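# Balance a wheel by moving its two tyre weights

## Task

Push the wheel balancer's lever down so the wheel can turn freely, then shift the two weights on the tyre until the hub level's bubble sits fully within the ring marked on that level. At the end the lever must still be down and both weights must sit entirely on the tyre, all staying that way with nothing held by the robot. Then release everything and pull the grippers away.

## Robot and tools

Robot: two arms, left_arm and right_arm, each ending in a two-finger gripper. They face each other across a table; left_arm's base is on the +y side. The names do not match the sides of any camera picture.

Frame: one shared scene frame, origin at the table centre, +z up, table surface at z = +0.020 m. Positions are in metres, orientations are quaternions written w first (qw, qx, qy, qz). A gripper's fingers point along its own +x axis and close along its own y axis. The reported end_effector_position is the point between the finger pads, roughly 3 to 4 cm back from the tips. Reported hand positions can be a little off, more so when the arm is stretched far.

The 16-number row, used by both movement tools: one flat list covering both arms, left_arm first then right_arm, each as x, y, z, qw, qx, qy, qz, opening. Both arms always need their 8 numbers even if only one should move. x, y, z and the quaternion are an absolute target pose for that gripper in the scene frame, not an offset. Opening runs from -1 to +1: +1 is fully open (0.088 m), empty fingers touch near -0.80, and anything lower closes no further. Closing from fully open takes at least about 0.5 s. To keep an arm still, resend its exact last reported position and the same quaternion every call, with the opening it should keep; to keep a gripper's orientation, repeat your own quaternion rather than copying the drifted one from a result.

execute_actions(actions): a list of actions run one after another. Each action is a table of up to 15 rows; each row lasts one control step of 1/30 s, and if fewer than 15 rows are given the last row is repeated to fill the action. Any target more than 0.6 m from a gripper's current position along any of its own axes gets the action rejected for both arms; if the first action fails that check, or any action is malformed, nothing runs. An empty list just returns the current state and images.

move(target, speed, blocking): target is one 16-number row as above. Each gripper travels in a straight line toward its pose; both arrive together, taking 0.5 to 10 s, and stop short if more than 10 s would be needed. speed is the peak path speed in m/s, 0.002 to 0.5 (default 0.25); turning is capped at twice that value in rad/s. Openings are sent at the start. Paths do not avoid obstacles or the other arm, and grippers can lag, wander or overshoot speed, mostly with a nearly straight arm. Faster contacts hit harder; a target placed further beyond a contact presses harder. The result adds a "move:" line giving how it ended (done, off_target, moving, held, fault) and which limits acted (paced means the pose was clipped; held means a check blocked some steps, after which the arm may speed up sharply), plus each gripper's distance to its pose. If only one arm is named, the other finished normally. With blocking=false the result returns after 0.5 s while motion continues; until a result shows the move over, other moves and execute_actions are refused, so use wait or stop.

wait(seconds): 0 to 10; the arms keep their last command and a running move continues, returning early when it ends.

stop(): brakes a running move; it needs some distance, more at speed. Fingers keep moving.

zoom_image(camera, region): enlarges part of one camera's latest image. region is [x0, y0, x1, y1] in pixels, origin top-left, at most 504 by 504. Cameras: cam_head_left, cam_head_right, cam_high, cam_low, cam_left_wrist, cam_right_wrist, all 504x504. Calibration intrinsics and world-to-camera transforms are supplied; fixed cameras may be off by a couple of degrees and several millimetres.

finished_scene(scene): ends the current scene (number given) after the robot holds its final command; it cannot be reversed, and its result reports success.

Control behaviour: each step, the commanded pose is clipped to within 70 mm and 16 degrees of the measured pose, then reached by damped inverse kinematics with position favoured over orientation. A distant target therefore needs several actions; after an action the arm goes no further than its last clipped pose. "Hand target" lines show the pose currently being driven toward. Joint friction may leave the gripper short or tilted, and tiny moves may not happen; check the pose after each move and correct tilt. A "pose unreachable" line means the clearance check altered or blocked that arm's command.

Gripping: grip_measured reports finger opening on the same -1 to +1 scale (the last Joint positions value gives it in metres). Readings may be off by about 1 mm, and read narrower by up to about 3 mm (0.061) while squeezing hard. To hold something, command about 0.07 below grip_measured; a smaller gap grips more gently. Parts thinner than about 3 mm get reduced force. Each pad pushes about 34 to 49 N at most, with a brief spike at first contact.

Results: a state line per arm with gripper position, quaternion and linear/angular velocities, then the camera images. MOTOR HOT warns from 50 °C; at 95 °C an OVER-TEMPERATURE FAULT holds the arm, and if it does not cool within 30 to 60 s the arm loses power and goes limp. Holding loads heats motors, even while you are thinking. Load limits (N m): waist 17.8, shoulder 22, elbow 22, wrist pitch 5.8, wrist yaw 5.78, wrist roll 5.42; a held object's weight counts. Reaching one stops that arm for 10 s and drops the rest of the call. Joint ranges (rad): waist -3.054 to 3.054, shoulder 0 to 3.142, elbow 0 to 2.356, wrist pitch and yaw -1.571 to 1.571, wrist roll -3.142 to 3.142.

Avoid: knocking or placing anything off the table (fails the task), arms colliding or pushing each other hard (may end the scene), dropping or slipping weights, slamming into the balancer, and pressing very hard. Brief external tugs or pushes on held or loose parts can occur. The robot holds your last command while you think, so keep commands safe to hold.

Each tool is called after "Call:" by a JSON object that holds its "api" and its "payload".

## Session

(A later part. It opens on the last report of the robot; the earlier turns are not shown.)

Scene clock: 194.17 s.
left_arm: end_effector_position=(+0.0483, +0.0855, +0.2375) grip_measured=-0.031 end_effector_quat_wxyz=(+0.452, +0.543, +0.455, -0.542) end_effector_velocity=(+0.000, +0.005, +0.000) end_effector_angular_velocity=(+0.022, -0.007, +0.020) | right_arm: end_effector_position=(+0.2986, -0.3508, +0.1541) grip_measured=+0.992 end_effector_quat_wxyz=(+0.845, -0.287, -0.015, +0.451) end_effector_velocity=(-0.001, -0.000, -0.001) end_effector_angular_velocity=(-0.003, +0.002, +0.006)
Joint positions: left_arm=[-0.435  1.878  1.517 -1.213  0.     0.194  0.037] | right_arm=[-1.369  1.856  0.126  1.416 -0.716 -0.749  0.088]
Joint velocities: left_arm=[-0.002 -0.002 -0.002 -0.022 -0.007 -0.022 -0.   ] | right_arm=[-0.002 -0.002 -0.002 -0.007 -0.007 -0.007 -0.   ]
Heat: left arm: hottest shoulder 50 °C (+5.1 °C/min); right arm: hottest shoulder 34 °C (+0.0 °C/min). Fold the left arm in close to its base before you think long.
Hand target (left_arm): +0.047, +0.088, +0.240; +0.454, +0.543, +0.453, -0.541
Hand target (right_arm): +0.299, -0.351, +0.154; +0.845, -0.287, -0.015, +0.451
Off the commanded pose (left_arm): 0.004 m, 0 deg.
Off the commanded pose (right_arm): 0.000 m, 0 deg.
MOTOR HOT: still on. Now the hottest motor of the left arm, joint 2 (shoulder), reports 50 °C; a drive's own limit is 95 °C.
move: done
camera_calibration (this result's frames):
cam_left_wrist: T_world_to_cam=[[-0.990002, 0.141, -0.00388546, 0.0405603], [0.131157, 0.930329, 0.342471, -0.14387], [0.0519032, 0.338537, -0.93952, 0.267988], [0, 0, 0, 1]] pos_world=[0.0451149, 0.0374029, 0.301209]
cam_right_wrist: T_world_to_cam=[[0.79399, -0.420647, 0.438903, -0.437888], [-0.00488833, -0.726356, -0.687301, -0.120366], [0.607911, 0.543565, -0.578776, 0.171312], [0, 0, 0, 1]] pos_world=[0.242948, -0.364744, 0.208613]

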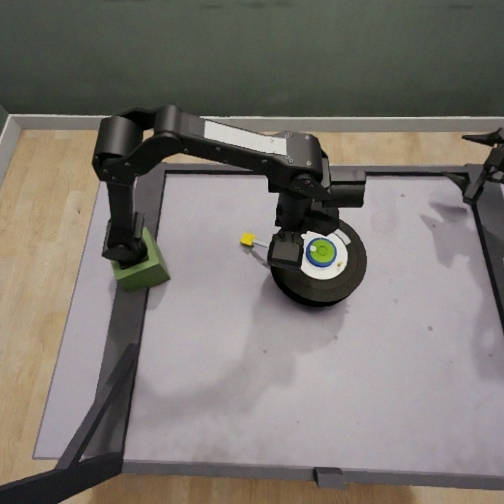

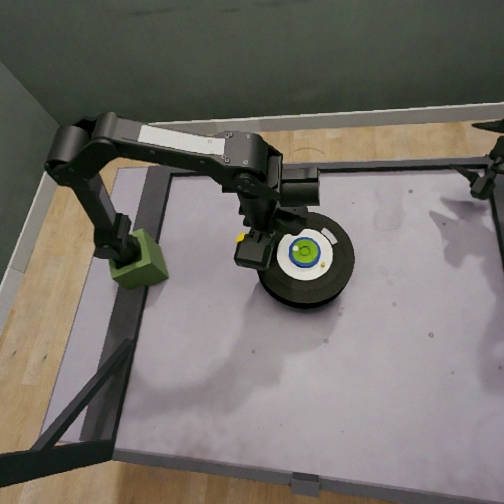

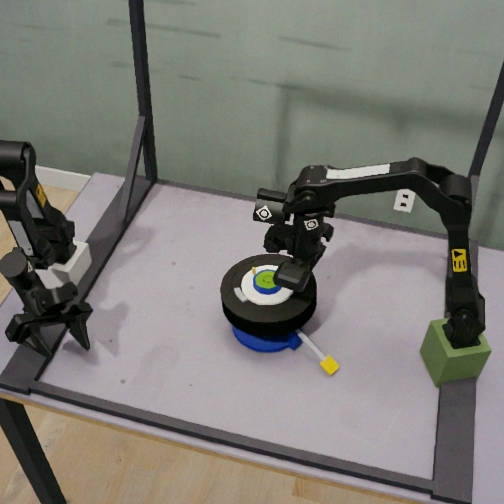

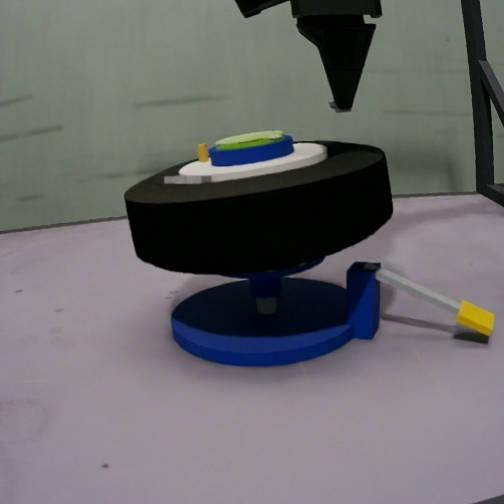

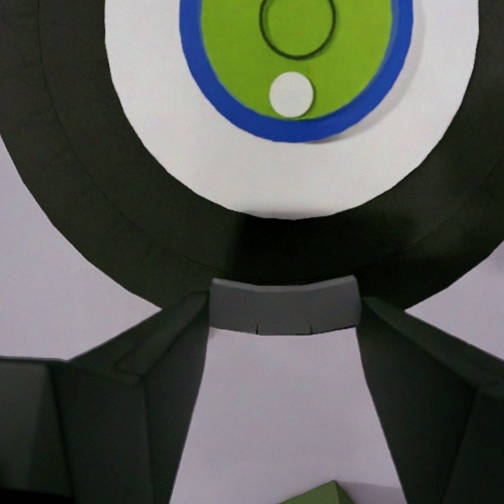

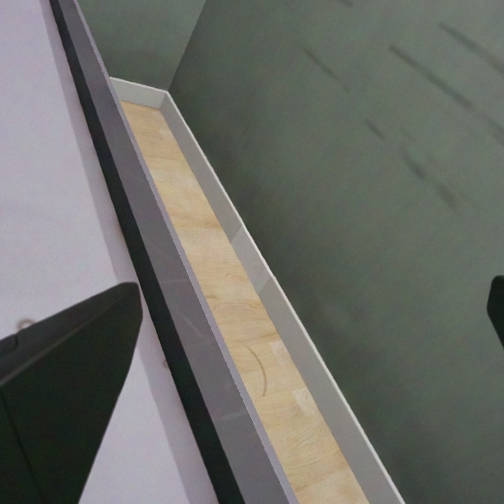

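Call:
{"api": "move", "payload": {"target": [0.042,0.090,0.192,0.454,0.542,0.454,-0.542,-0.12,0.299,-0.351,0.154,0.845,-0.287,-0.015,0.451,1], "speed": 0.04}}

Call:
{"api": "execute_actions", "payload": {"actions": [[[0.042,0.090,0.192,0.454,0.542,0.454,-0.542,0.3,0.299,-0.351,0.154,0.845,-0.287,-0.015,0.451,1]]]}}

Call:
{"api": "move", "payload": {"target": [0.043,0.086,0.27,0.454,0.542,0.454,-0.542,0.3,0.299,-0.351,0.154,0.845,-0.287,-0.015,0.451,1], "speed": 0.06}}

Call:
{"api": "wait", "payload": {"seconds": 7}}

Scene clock: 205.50 s.
left_arm: end_effector_position=(+0.0431, +0.0881, +0.1984) grip_measured=-0.031 end_effector_quat_wxyz=(+0.459, +0.538, +0.449, -0.546) end_effector_velocity=(+0.000, -0.003, +0.001) end_effector_angular_velocity=(-0.022, -0.007, +0.005) | right_arm: end_effector_position=(+0.2986, -0.3508, +0.1541) grip_measured=+0.992 end_effector_quat_wxyz=(+0.845, -0.287, -0.015, +0.451) end_effector_velocity=(+0.001, -0.003, -0.001) end_effector_angular_velocity=(+0.001, +0.012, -0.016)
Joint positions: left_arm=[-0.449  1.88   1.36  -1.033  0.     0.178  0.037] | right_arm=[-1.369  1.856  0.126  1.416 -0.716 -0.749  0.088]
Joint velocities: left_arm=[-0.002 -0.007 -0.007  0.022 -0.007 -0.007 -0.   ] | right_arm=[-0.007 -0.002 -0.002 -0.007  0.007  0.007 -0.   ]
Heat: left arm: hottest shoulder 50 °C (+4.1 °C/min); right arm: hottest shoulder 34 °C (+0.0 °C/min). Fold the left arm in close to its base before you think long.
Hand target (left_arm): +0.042, +0.091, +0.192; +0.454, +0.542, +0.454, -0.542
Hand target (right_arm): +0.299, -0.351, +0.154; +0.845, -0.287, -0.015, +0.451
Off the commanded pose (left_arm): 0.007 m, 1 deg.
Off the commanded pose (right_arm): 0.000 m, 0 deg.
MOTOR HOT: still on. Now the hottest motor of the left arm, joint 2 (shoulder), reports 50 °C; a drive's own limit is 95 °C.
move: done
camera_calibration (this result's frames):
cam_left_wrist: T_world_to_cam=[[-0.990216, 0.139365, -0.00710351, 0.0356838], [0.12971, 0.937998, 0.321458, -0.128645], [0.0514631, 0.317391, -0.946897, 0.233909], [0, 0, 0, 1]] pos_world=[0.0399835, 0.0414551, 0.263095]
cam_right_wrist: T_world_to_cam=[[0.79399, -0.420647, 0.438903, -0.437888], [-0.00488833, -0.726356, -0.687301, -0.120366], [0.607911, 0.543565, -0.578776, 0.171312], [0, 0, 0, 1]] pos_world=[0.242948, -0.364744, 0.208613]

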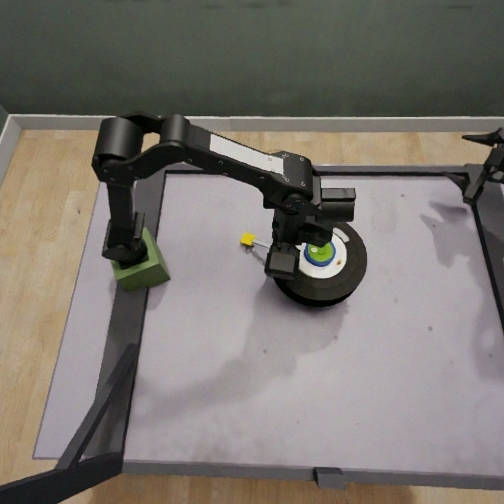

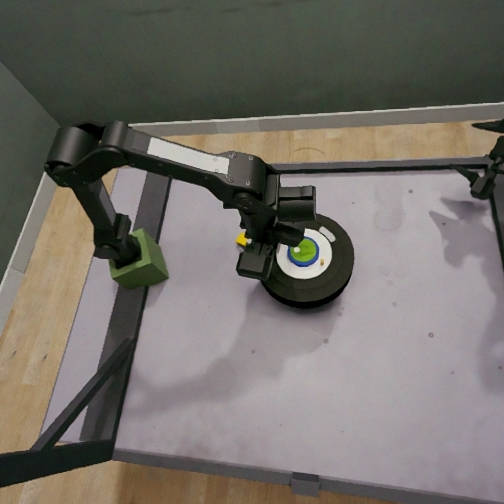

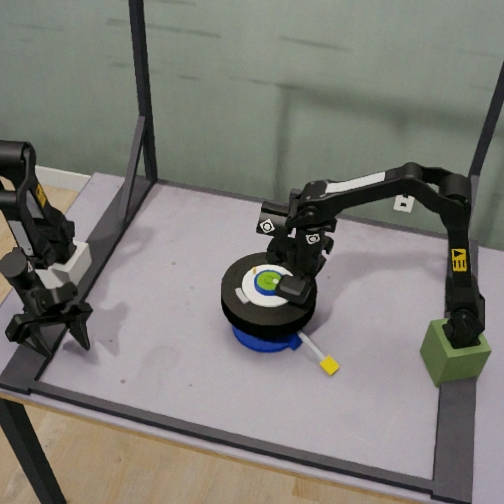

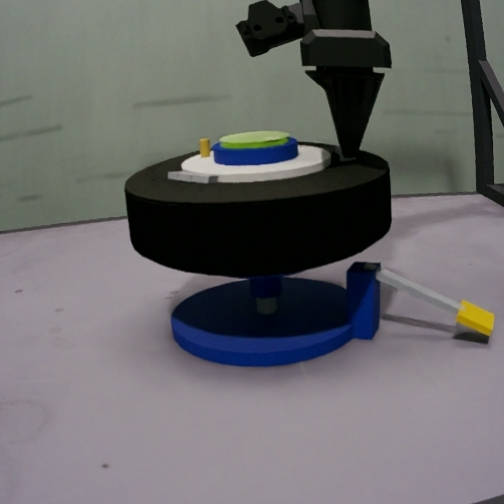

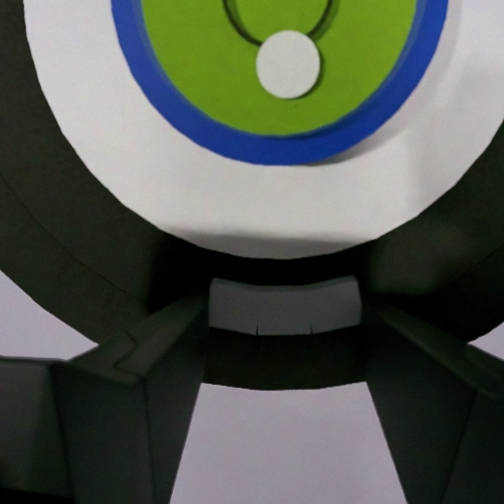

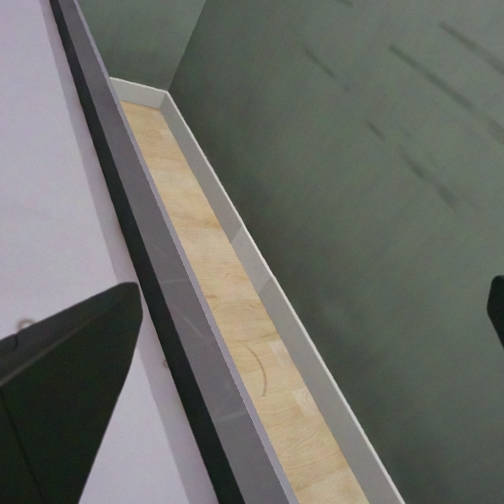

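Scene clock: 206.00 s.
left_arm: end_effector_position=(+0.0431, +0.0879, +0.1979) grip_measured=+0.293 end_effector_quat_wxyz=(+0.459, +0.538, +0.449, -0.546) end_effector_velocity=(-0.001, +0.002, -0.001) end_effector_angular_velocity=(+0.012, -0.007, +0.000) | right_arm: end_effector_position=(+0.2986, -0.3508, +0.1541) grip_measured=+0.992 end_effector_quat_wxyz=(+0.845, -0.287, -0.015, +0.451) end_effector_velocity=(-0.004, +0.001, +0.001) end_effector_angular_velocity=(+0.003, -0.007, +0.020)
Joint positions: left_arm=[-0.449  1.881  1.36  -1.031  0.     0.177  0.053] | right_arm=[-1.369  1.856  0.126  1.416 -0.716 -0.749  0.088]
Joint velocities: left_arm=[-0.007  0.002 -0.002 -0.007 -0.007 -0.007  0.002] | right_arm=[-0.002 -0.002 -0.007  0.007 -0.022 -0.007  0.   ]
Heat: left arm: hottest shoulder 50 °C (+4.0 °C/min); right arm: hottest shoulder 34 °C (+0.0 °C/min). Fold the left arm in close to its base before you think long.
Hand target (left_arm): +0.042, +0.090, +0.192; +0.454, +0.542, +0.454, -0.542
Hand target (right_arm): +0.299, -0.351, +0.154; +0.845, -0.287, -0.015, +0.451
Off the commanded pose (left_arm): 0.006 m, 1 deg.
Off the commanded pose (right_arm): 0.000 m, 0 deg.
MOTOR HOT: still on. Now the hottest motor of the left arm, joint 2 (shoulder), reports 50 °C; a drive's own limit is 95 °C.
camera_calibration (this result's frames):
cam_left_wrist: T_world_to_cam=[[-0.990269, 0.13899, -0.00704336, 0.0357308], [0.129354, 0.937925, 0.321815, -0.128353], [0.0513353, 0.317772, -0.946776, 0.233451], [0, 0, 0, 1]] pos_world=[0.0400019, 0.0412354, 0.262583]
cam_right_wrist: T_world_to_cam=[[0.79399, -0.420647, 0.438903, -0.437888], [-0.00488833, -0.726356, -0.687301, -0.120366], [0.607911, 0.543565, -0.578776, 0.171312], [0, 0, 0, 1]] pos_world=[0.242948, -0.364744, 0.208613]

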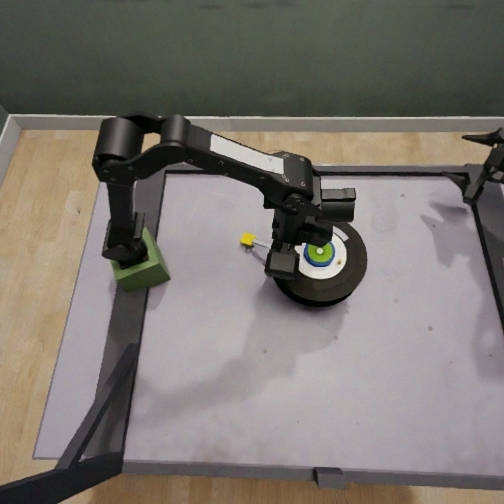

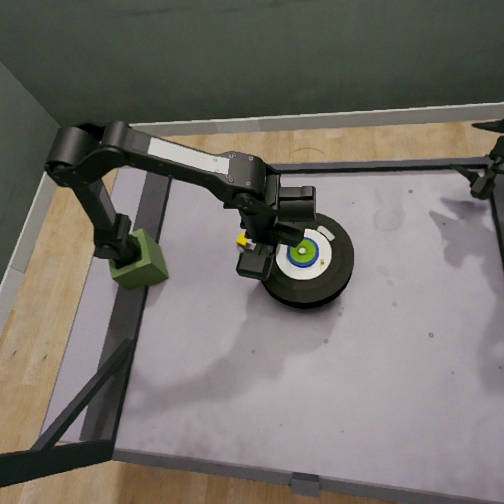

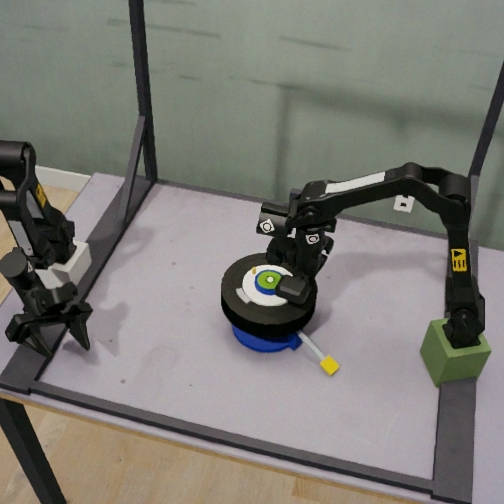

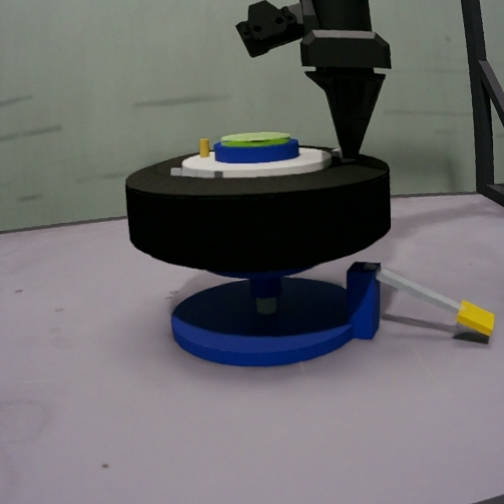

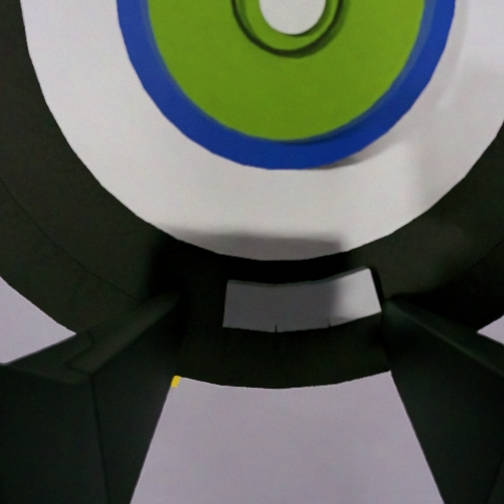

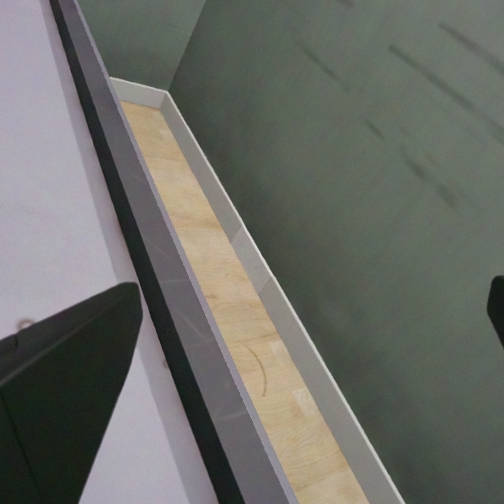

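Scene clock: 207.57 s.
left_arm: end_effector_position=(+0.0431, +0.0869, +0.2646) grip_measured=+0.298 end_effector_quat_wxyz=(+0.449, +0.546, +0.458, -0.539) end_effector_velocity=(+0.000, +0.003, +0.004) end_effector_angular_velocity=(+0.007, -0.007, +0.005) | right_arm: end_effector_position=(+0.2986, -0.3508, +0.1541) grip_measured=+0.992 end_effector_quat_wxyz=(+0.845, -0.287, -0.015, +0.451) end_effector_velocity=(-0.004, +0.003, -0.002) end_effector_angular_velocity=(+0.009, +0.019, +0.022)
Joint positions: left_arm=[-0.449  1.876  1.621 -1.332  0.     0.177  0.054] | right_arm=[-1.369  1.856  0.126  1.416 -0.716 -0.749  0.088]
Joint velocities: left_arm=[-0.002 -0.007  0.007 -0.022 -0.007 -0.007 -0.   ] | right_arm=[ 0.002  0.002 -0.002 -0.007 -0.022  0.007  0.   ]
Heat: left arm: hottest shoulder 50 °C (+3.0 °C/min); right arm: hottest shoulder 34 °C (+0.0 °C/min). Fold the left arm in close to its base before you think long.
Hand target (left_arm): +0.043, +0.085, +0.270; +0.454, +0.542, +0.454, -0.542
Hand target (right_arm): +0.299, -0.351, +0.154; +0.845, -0.287, -0.015, +0.451
Off the commanded pose (left_arm): 0.006 m, 1 deg.
Off the commanded pose (right_arm): 0.000 m, 0 deg.
MOTOR HOT: still on. Now the hottest motor of the left arm, joint 2 (shoulder), reports 50 °C; a drive's own limit is 95 °C.
move: done
camera_calibration (this result's frames):
cam_left_wrist: T_world_to_cam=[[-0.990269, 0.13915, -0.00224967, 0.0350513], [0.129361, 0.926325, 0.353818, -0.156379], [0.0513176, 0.350084, -0.935312, 0.291048], [0, 0, 0, 1]] pos_world=[0.0400036, 0.038089, 0.327629]
cam_right_wrist: T_world_to_cam=[[0.79399, -0.420647, 0.438903, -0.437888], [-0.00488833, -0.726356, -0.687301, -0.120366], [0.607911, 0.543565, -0.578776, 0.171312], [0, 0, 0, 1]] pos_world=[0.242948, -0.364744, 0.208613]

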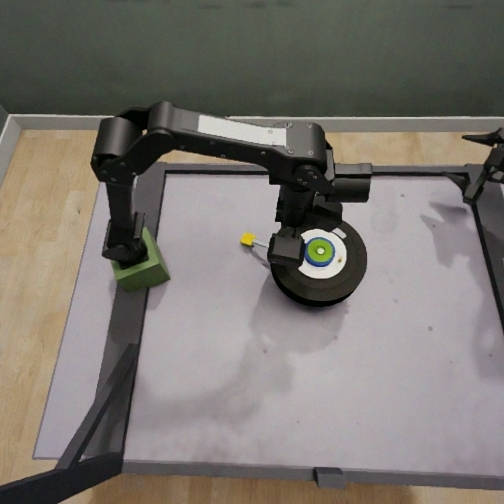

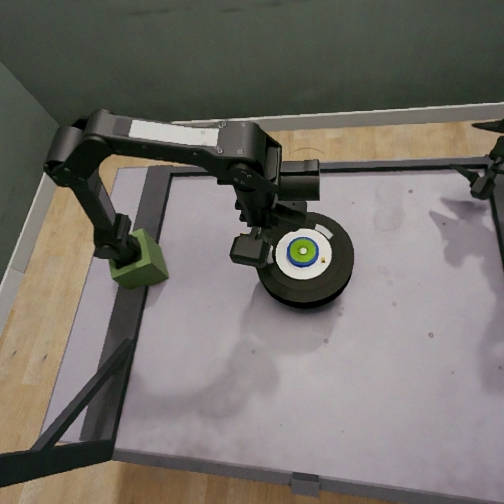

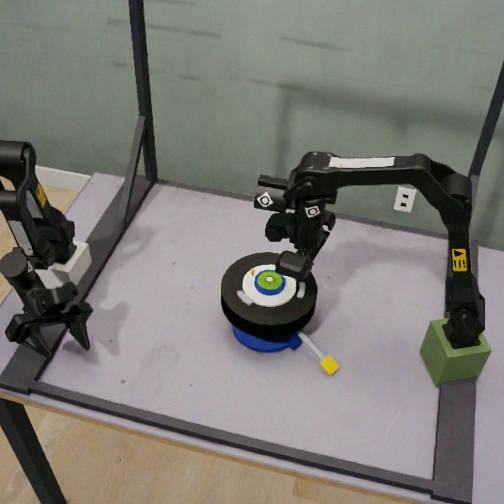

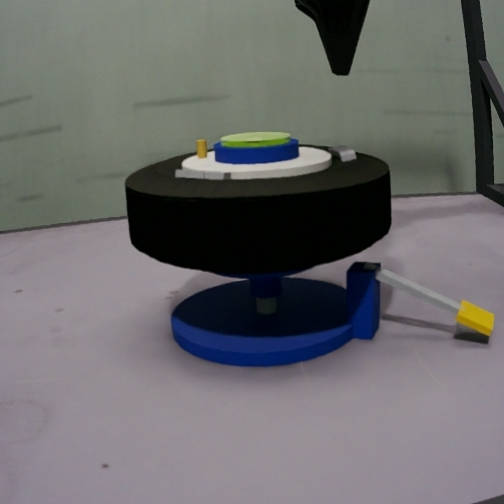

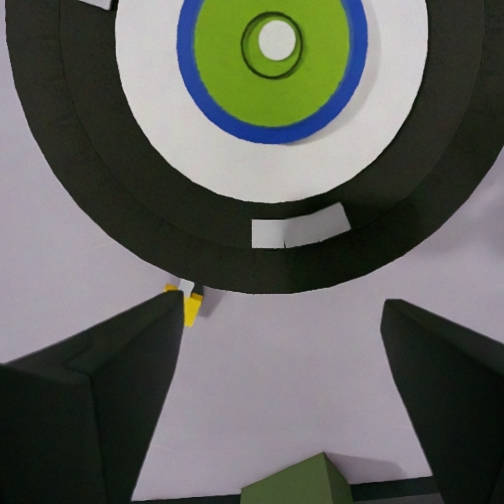

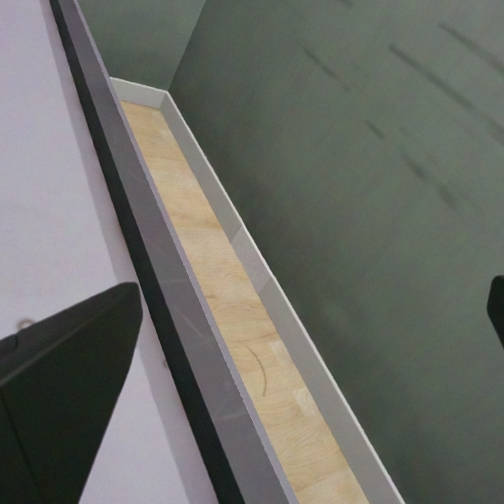

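Scene clock: 214.57 s.
left_arm: end_effector_position=(+0.0431, +0.0868, +0.2649) grip_measured=+0.298 end_effector_quat_wxyz=(+0.449, +0.546, +0.458, -0.539) end_effector_velocity=(+0.000, +0.003, +0.001) end_effector_angular_velocity=(+0.007, -0.007, -0.010) | right_arm: end_effector_position=(+0.2986, -0.3508, +0.1541) grip_measured=+0.992 end_effector_quat_wxyz=(+0.845, -0.287, -0.015, +0.451) end_effector_velocity=(-0.003, +0.001, -0.000) end_effector_angular_velocity=(+0.010, +0.014, +0.017)
Joint positions: left_arm=[-0.449  1.876  1.622 -1.333  0.     0.177  0.054] | right_arm=[-1.369  1.856  0.126  1.416 -0.716 -0.749  0.088]
Joint velocities: left_arm=[-0.002 -0.007 -0.007 -0.007 -0.007  0.007  0.   ] | right_arm=[-0.002 -0.002 -0.002 -0.007 -0.022  0.007  0.   ]
Heat: left arm: hottest shoulder 50 °C (+3.0 °C/min); right arm: hottest shoulder 34 °C (+0.0 °C/min). Fold the left arm in close to its base before you think long.
Hand target (left_arm): +0.043, +0.085, +0.270; +0.454, +0.542, +0.454, -0.542
Hand target (right_arm): +0.299, -0.351, +0.154; +0.845, -0.287, -0.015, +0.451
Off the commanded pose (left_arm): 0.005 m, 1 deg.
Off the commanded pose (right_arm): 0.000 m, 0 deg.
MOTOR HOT: still on. Now the hottest motor of the left arm, joint 2 (shoulder), reports 50 °C; a drive's own limit is 95 °C.
wait: 7.00 s; at rest by 0.17 s
camera_calibration (this result's frames):
cam_left_wrist: T_world_to_cam=[[-0.990269, 0.139149, -0.00230296, 0.0350787], [0.129361, 0.92646, 0.353465, -0.15635], [0.0513178, 0.349727, -0.935445, 0.291504], [0, 0, 0, 1]] pos_world=[0.0400036, 0.0380243, 0.328031]
cam_right_wrist: T_world_to_cam=[[0.79399, -0.420647, 0.438903, -0.437888], [-0.00488833, -0.726356, -0.687301, -0.120366], [0.607911, 0.543565, -0.578776, 0.171312], [0, 0, 0, 1]] pos_world=[0.242948, -0.364744, 0.208613]

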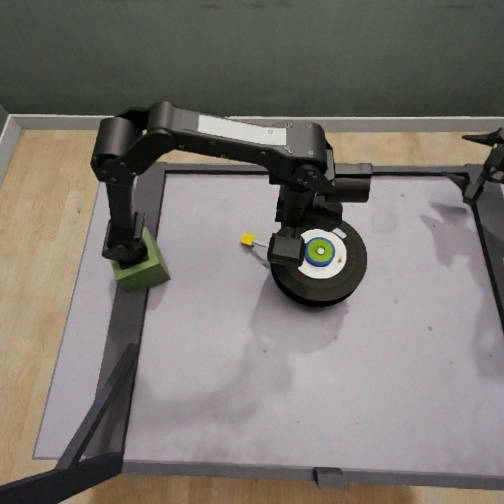

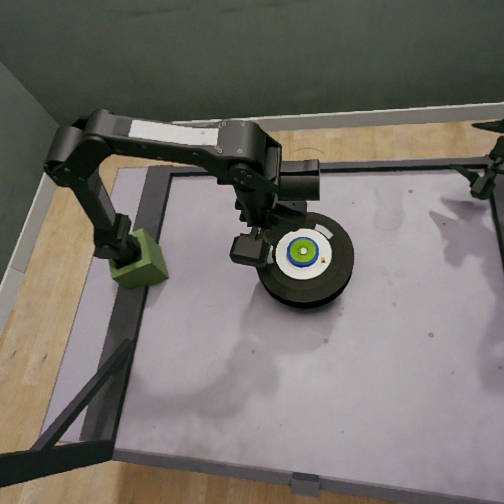

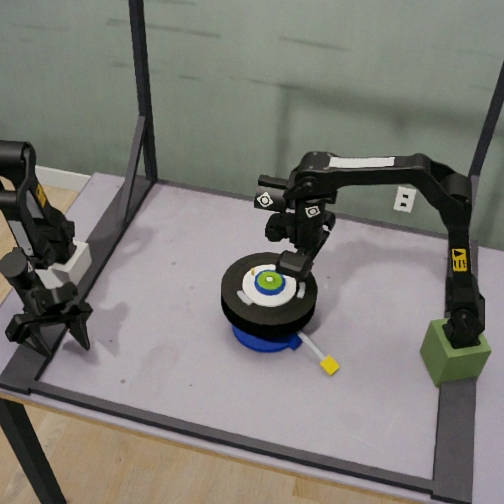

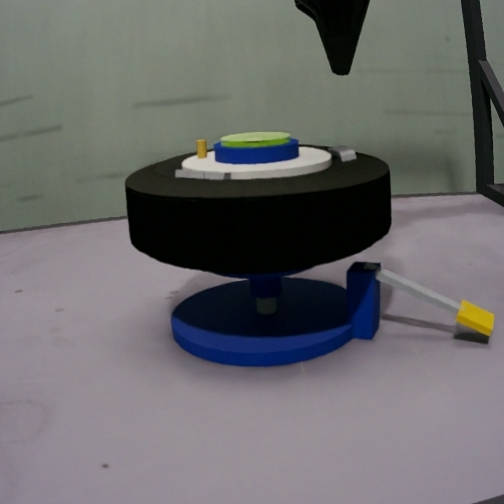

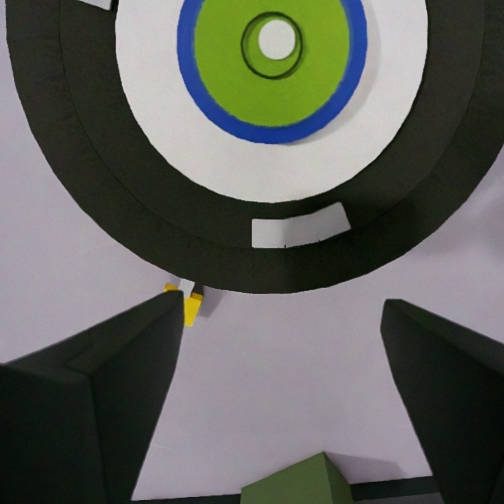

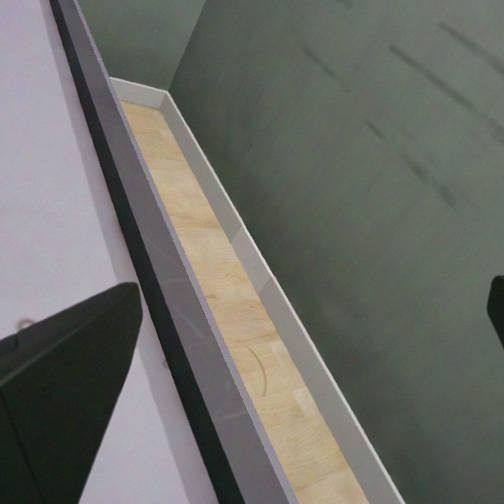

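Call:
{"api": "move", "payload": {"target": [0.03,0.24,0.28,0.454,0.542,0.454,-0.542,0.3,0.299,-0.351,0.154,0.845,-0.287,-0.015,0.451,1]}}

Call:
{"api": "finished_scene", "payload": {"scene": 2}}

Scene clock: 220.03 s.
left_arm: end_effector_position=(+0.0313, +0.2371, +0.2816) grip_measured=+0.298 end_effector_quat_wxyz=(+0.454, +0.542, +0.453, -0.543) end_effector_velocity=(-0.001, +0.003, +0.002) end_effector_angular_velocity=(-0.002, +0.007, +0.020) | right_arm: end_effector_position=(+0.2986, -0.3508, +0.1541) grip_measured=+0.992 end_effector_quat_wxyz=(+0.845, -0.287, -0.015, +0.451) end_effector_velocity=(+0.001, -0.001, +0.001) end_effector_angular_velocity=(-0.005, -0.013, -0.008)
Joint positions: left_arm=[-0.509  1.286  1.092 -1.376  0.     0.119  0.054] | right_arm=[-1.369  1.856  0.126  1.416 -0.716 -0.749  0.088]
Joint velocities: left_arm=[-0.002 -0.012 -0.002 -0.007  0.007 -0.022 -0.   ] | right_arm=[-0.002 -0.002 -0.002  0.007  0.007 -0.007 -0.   ]
Heat: left arm: hottest shoulder 49 °C (+2.0 °C/min); right arm: hottest shoulder 34 °C (+0.0 °C/min). Fold the left arm in close to its base before you think long.
Hand target (left_arm): +0.031, +0.240, +0.281; +0.454, +0.543, +0.454, -0.542
Hand target (right_arm): +0.299, -0.351, +0.154; +0.845, -0.287, -0.015, +0.451
Off the commanded pose (left_arm): 0.004 m, 0 deg.
Off the commanded pose (right_arm): 0.000 m, 0 deg.
MOTOR HOT: still on. Now the hottest motor of the left arm, joint 2 (shoulder), reports 49 °C; a drive's own limit is 95 °C.
move: done
camera_calibration (this result's frames):
cam_left_wrist: T_world_to_cam=[[-0.990216, 0.139463, -0.00469479, 0.00313738], [0.12975, 0.932592, 0.336804, -0.296673], [0.05135, 0.332899, -0.941563, 0.260894], [0, 0, 0, 1]] pos_world=[0.0282032, 0.189386, 0.345584]
cam_right_wrist: T_world_to_cam=[[0.79399, -0.420647, 0.438903, -0.437888], [-0.00488833, -0.726356, -0.687301, -0.120366], [0.607911, 0.543565, -0.578776, 0.171312], [0, 0, 0, 1]] pos_world=[0.242948, -0.364744, 0.208613]

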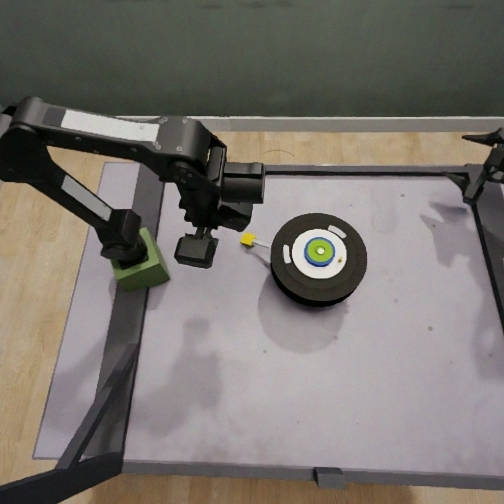

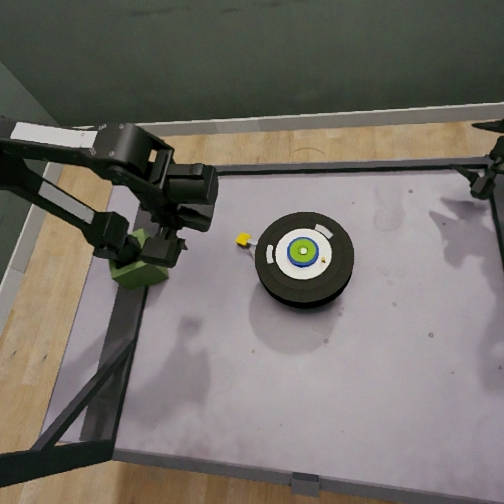

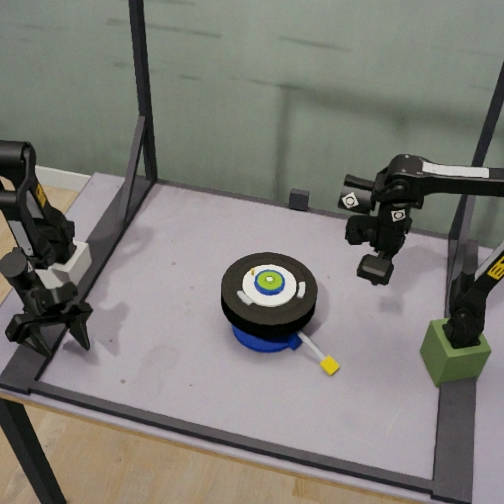

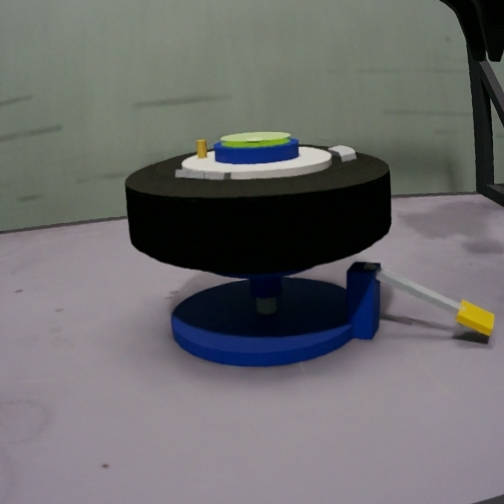

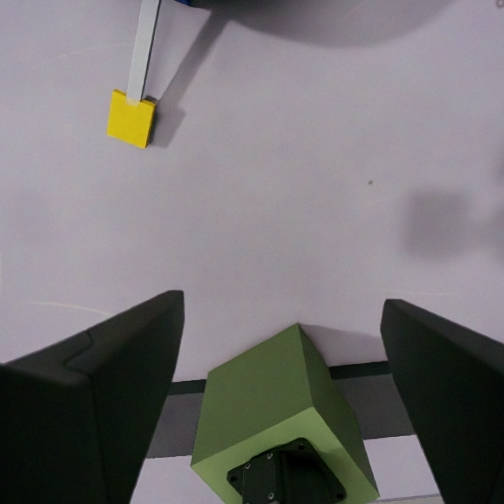

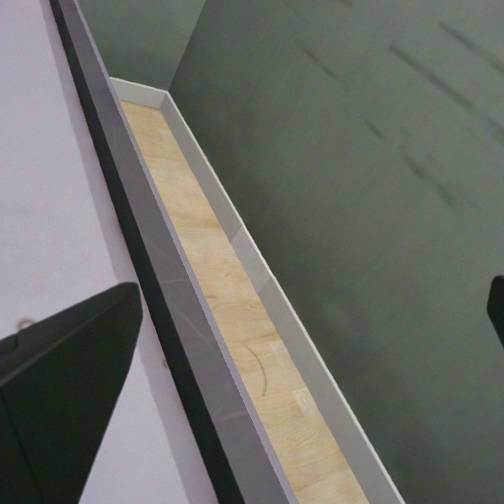

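The scene is finished: the task was done.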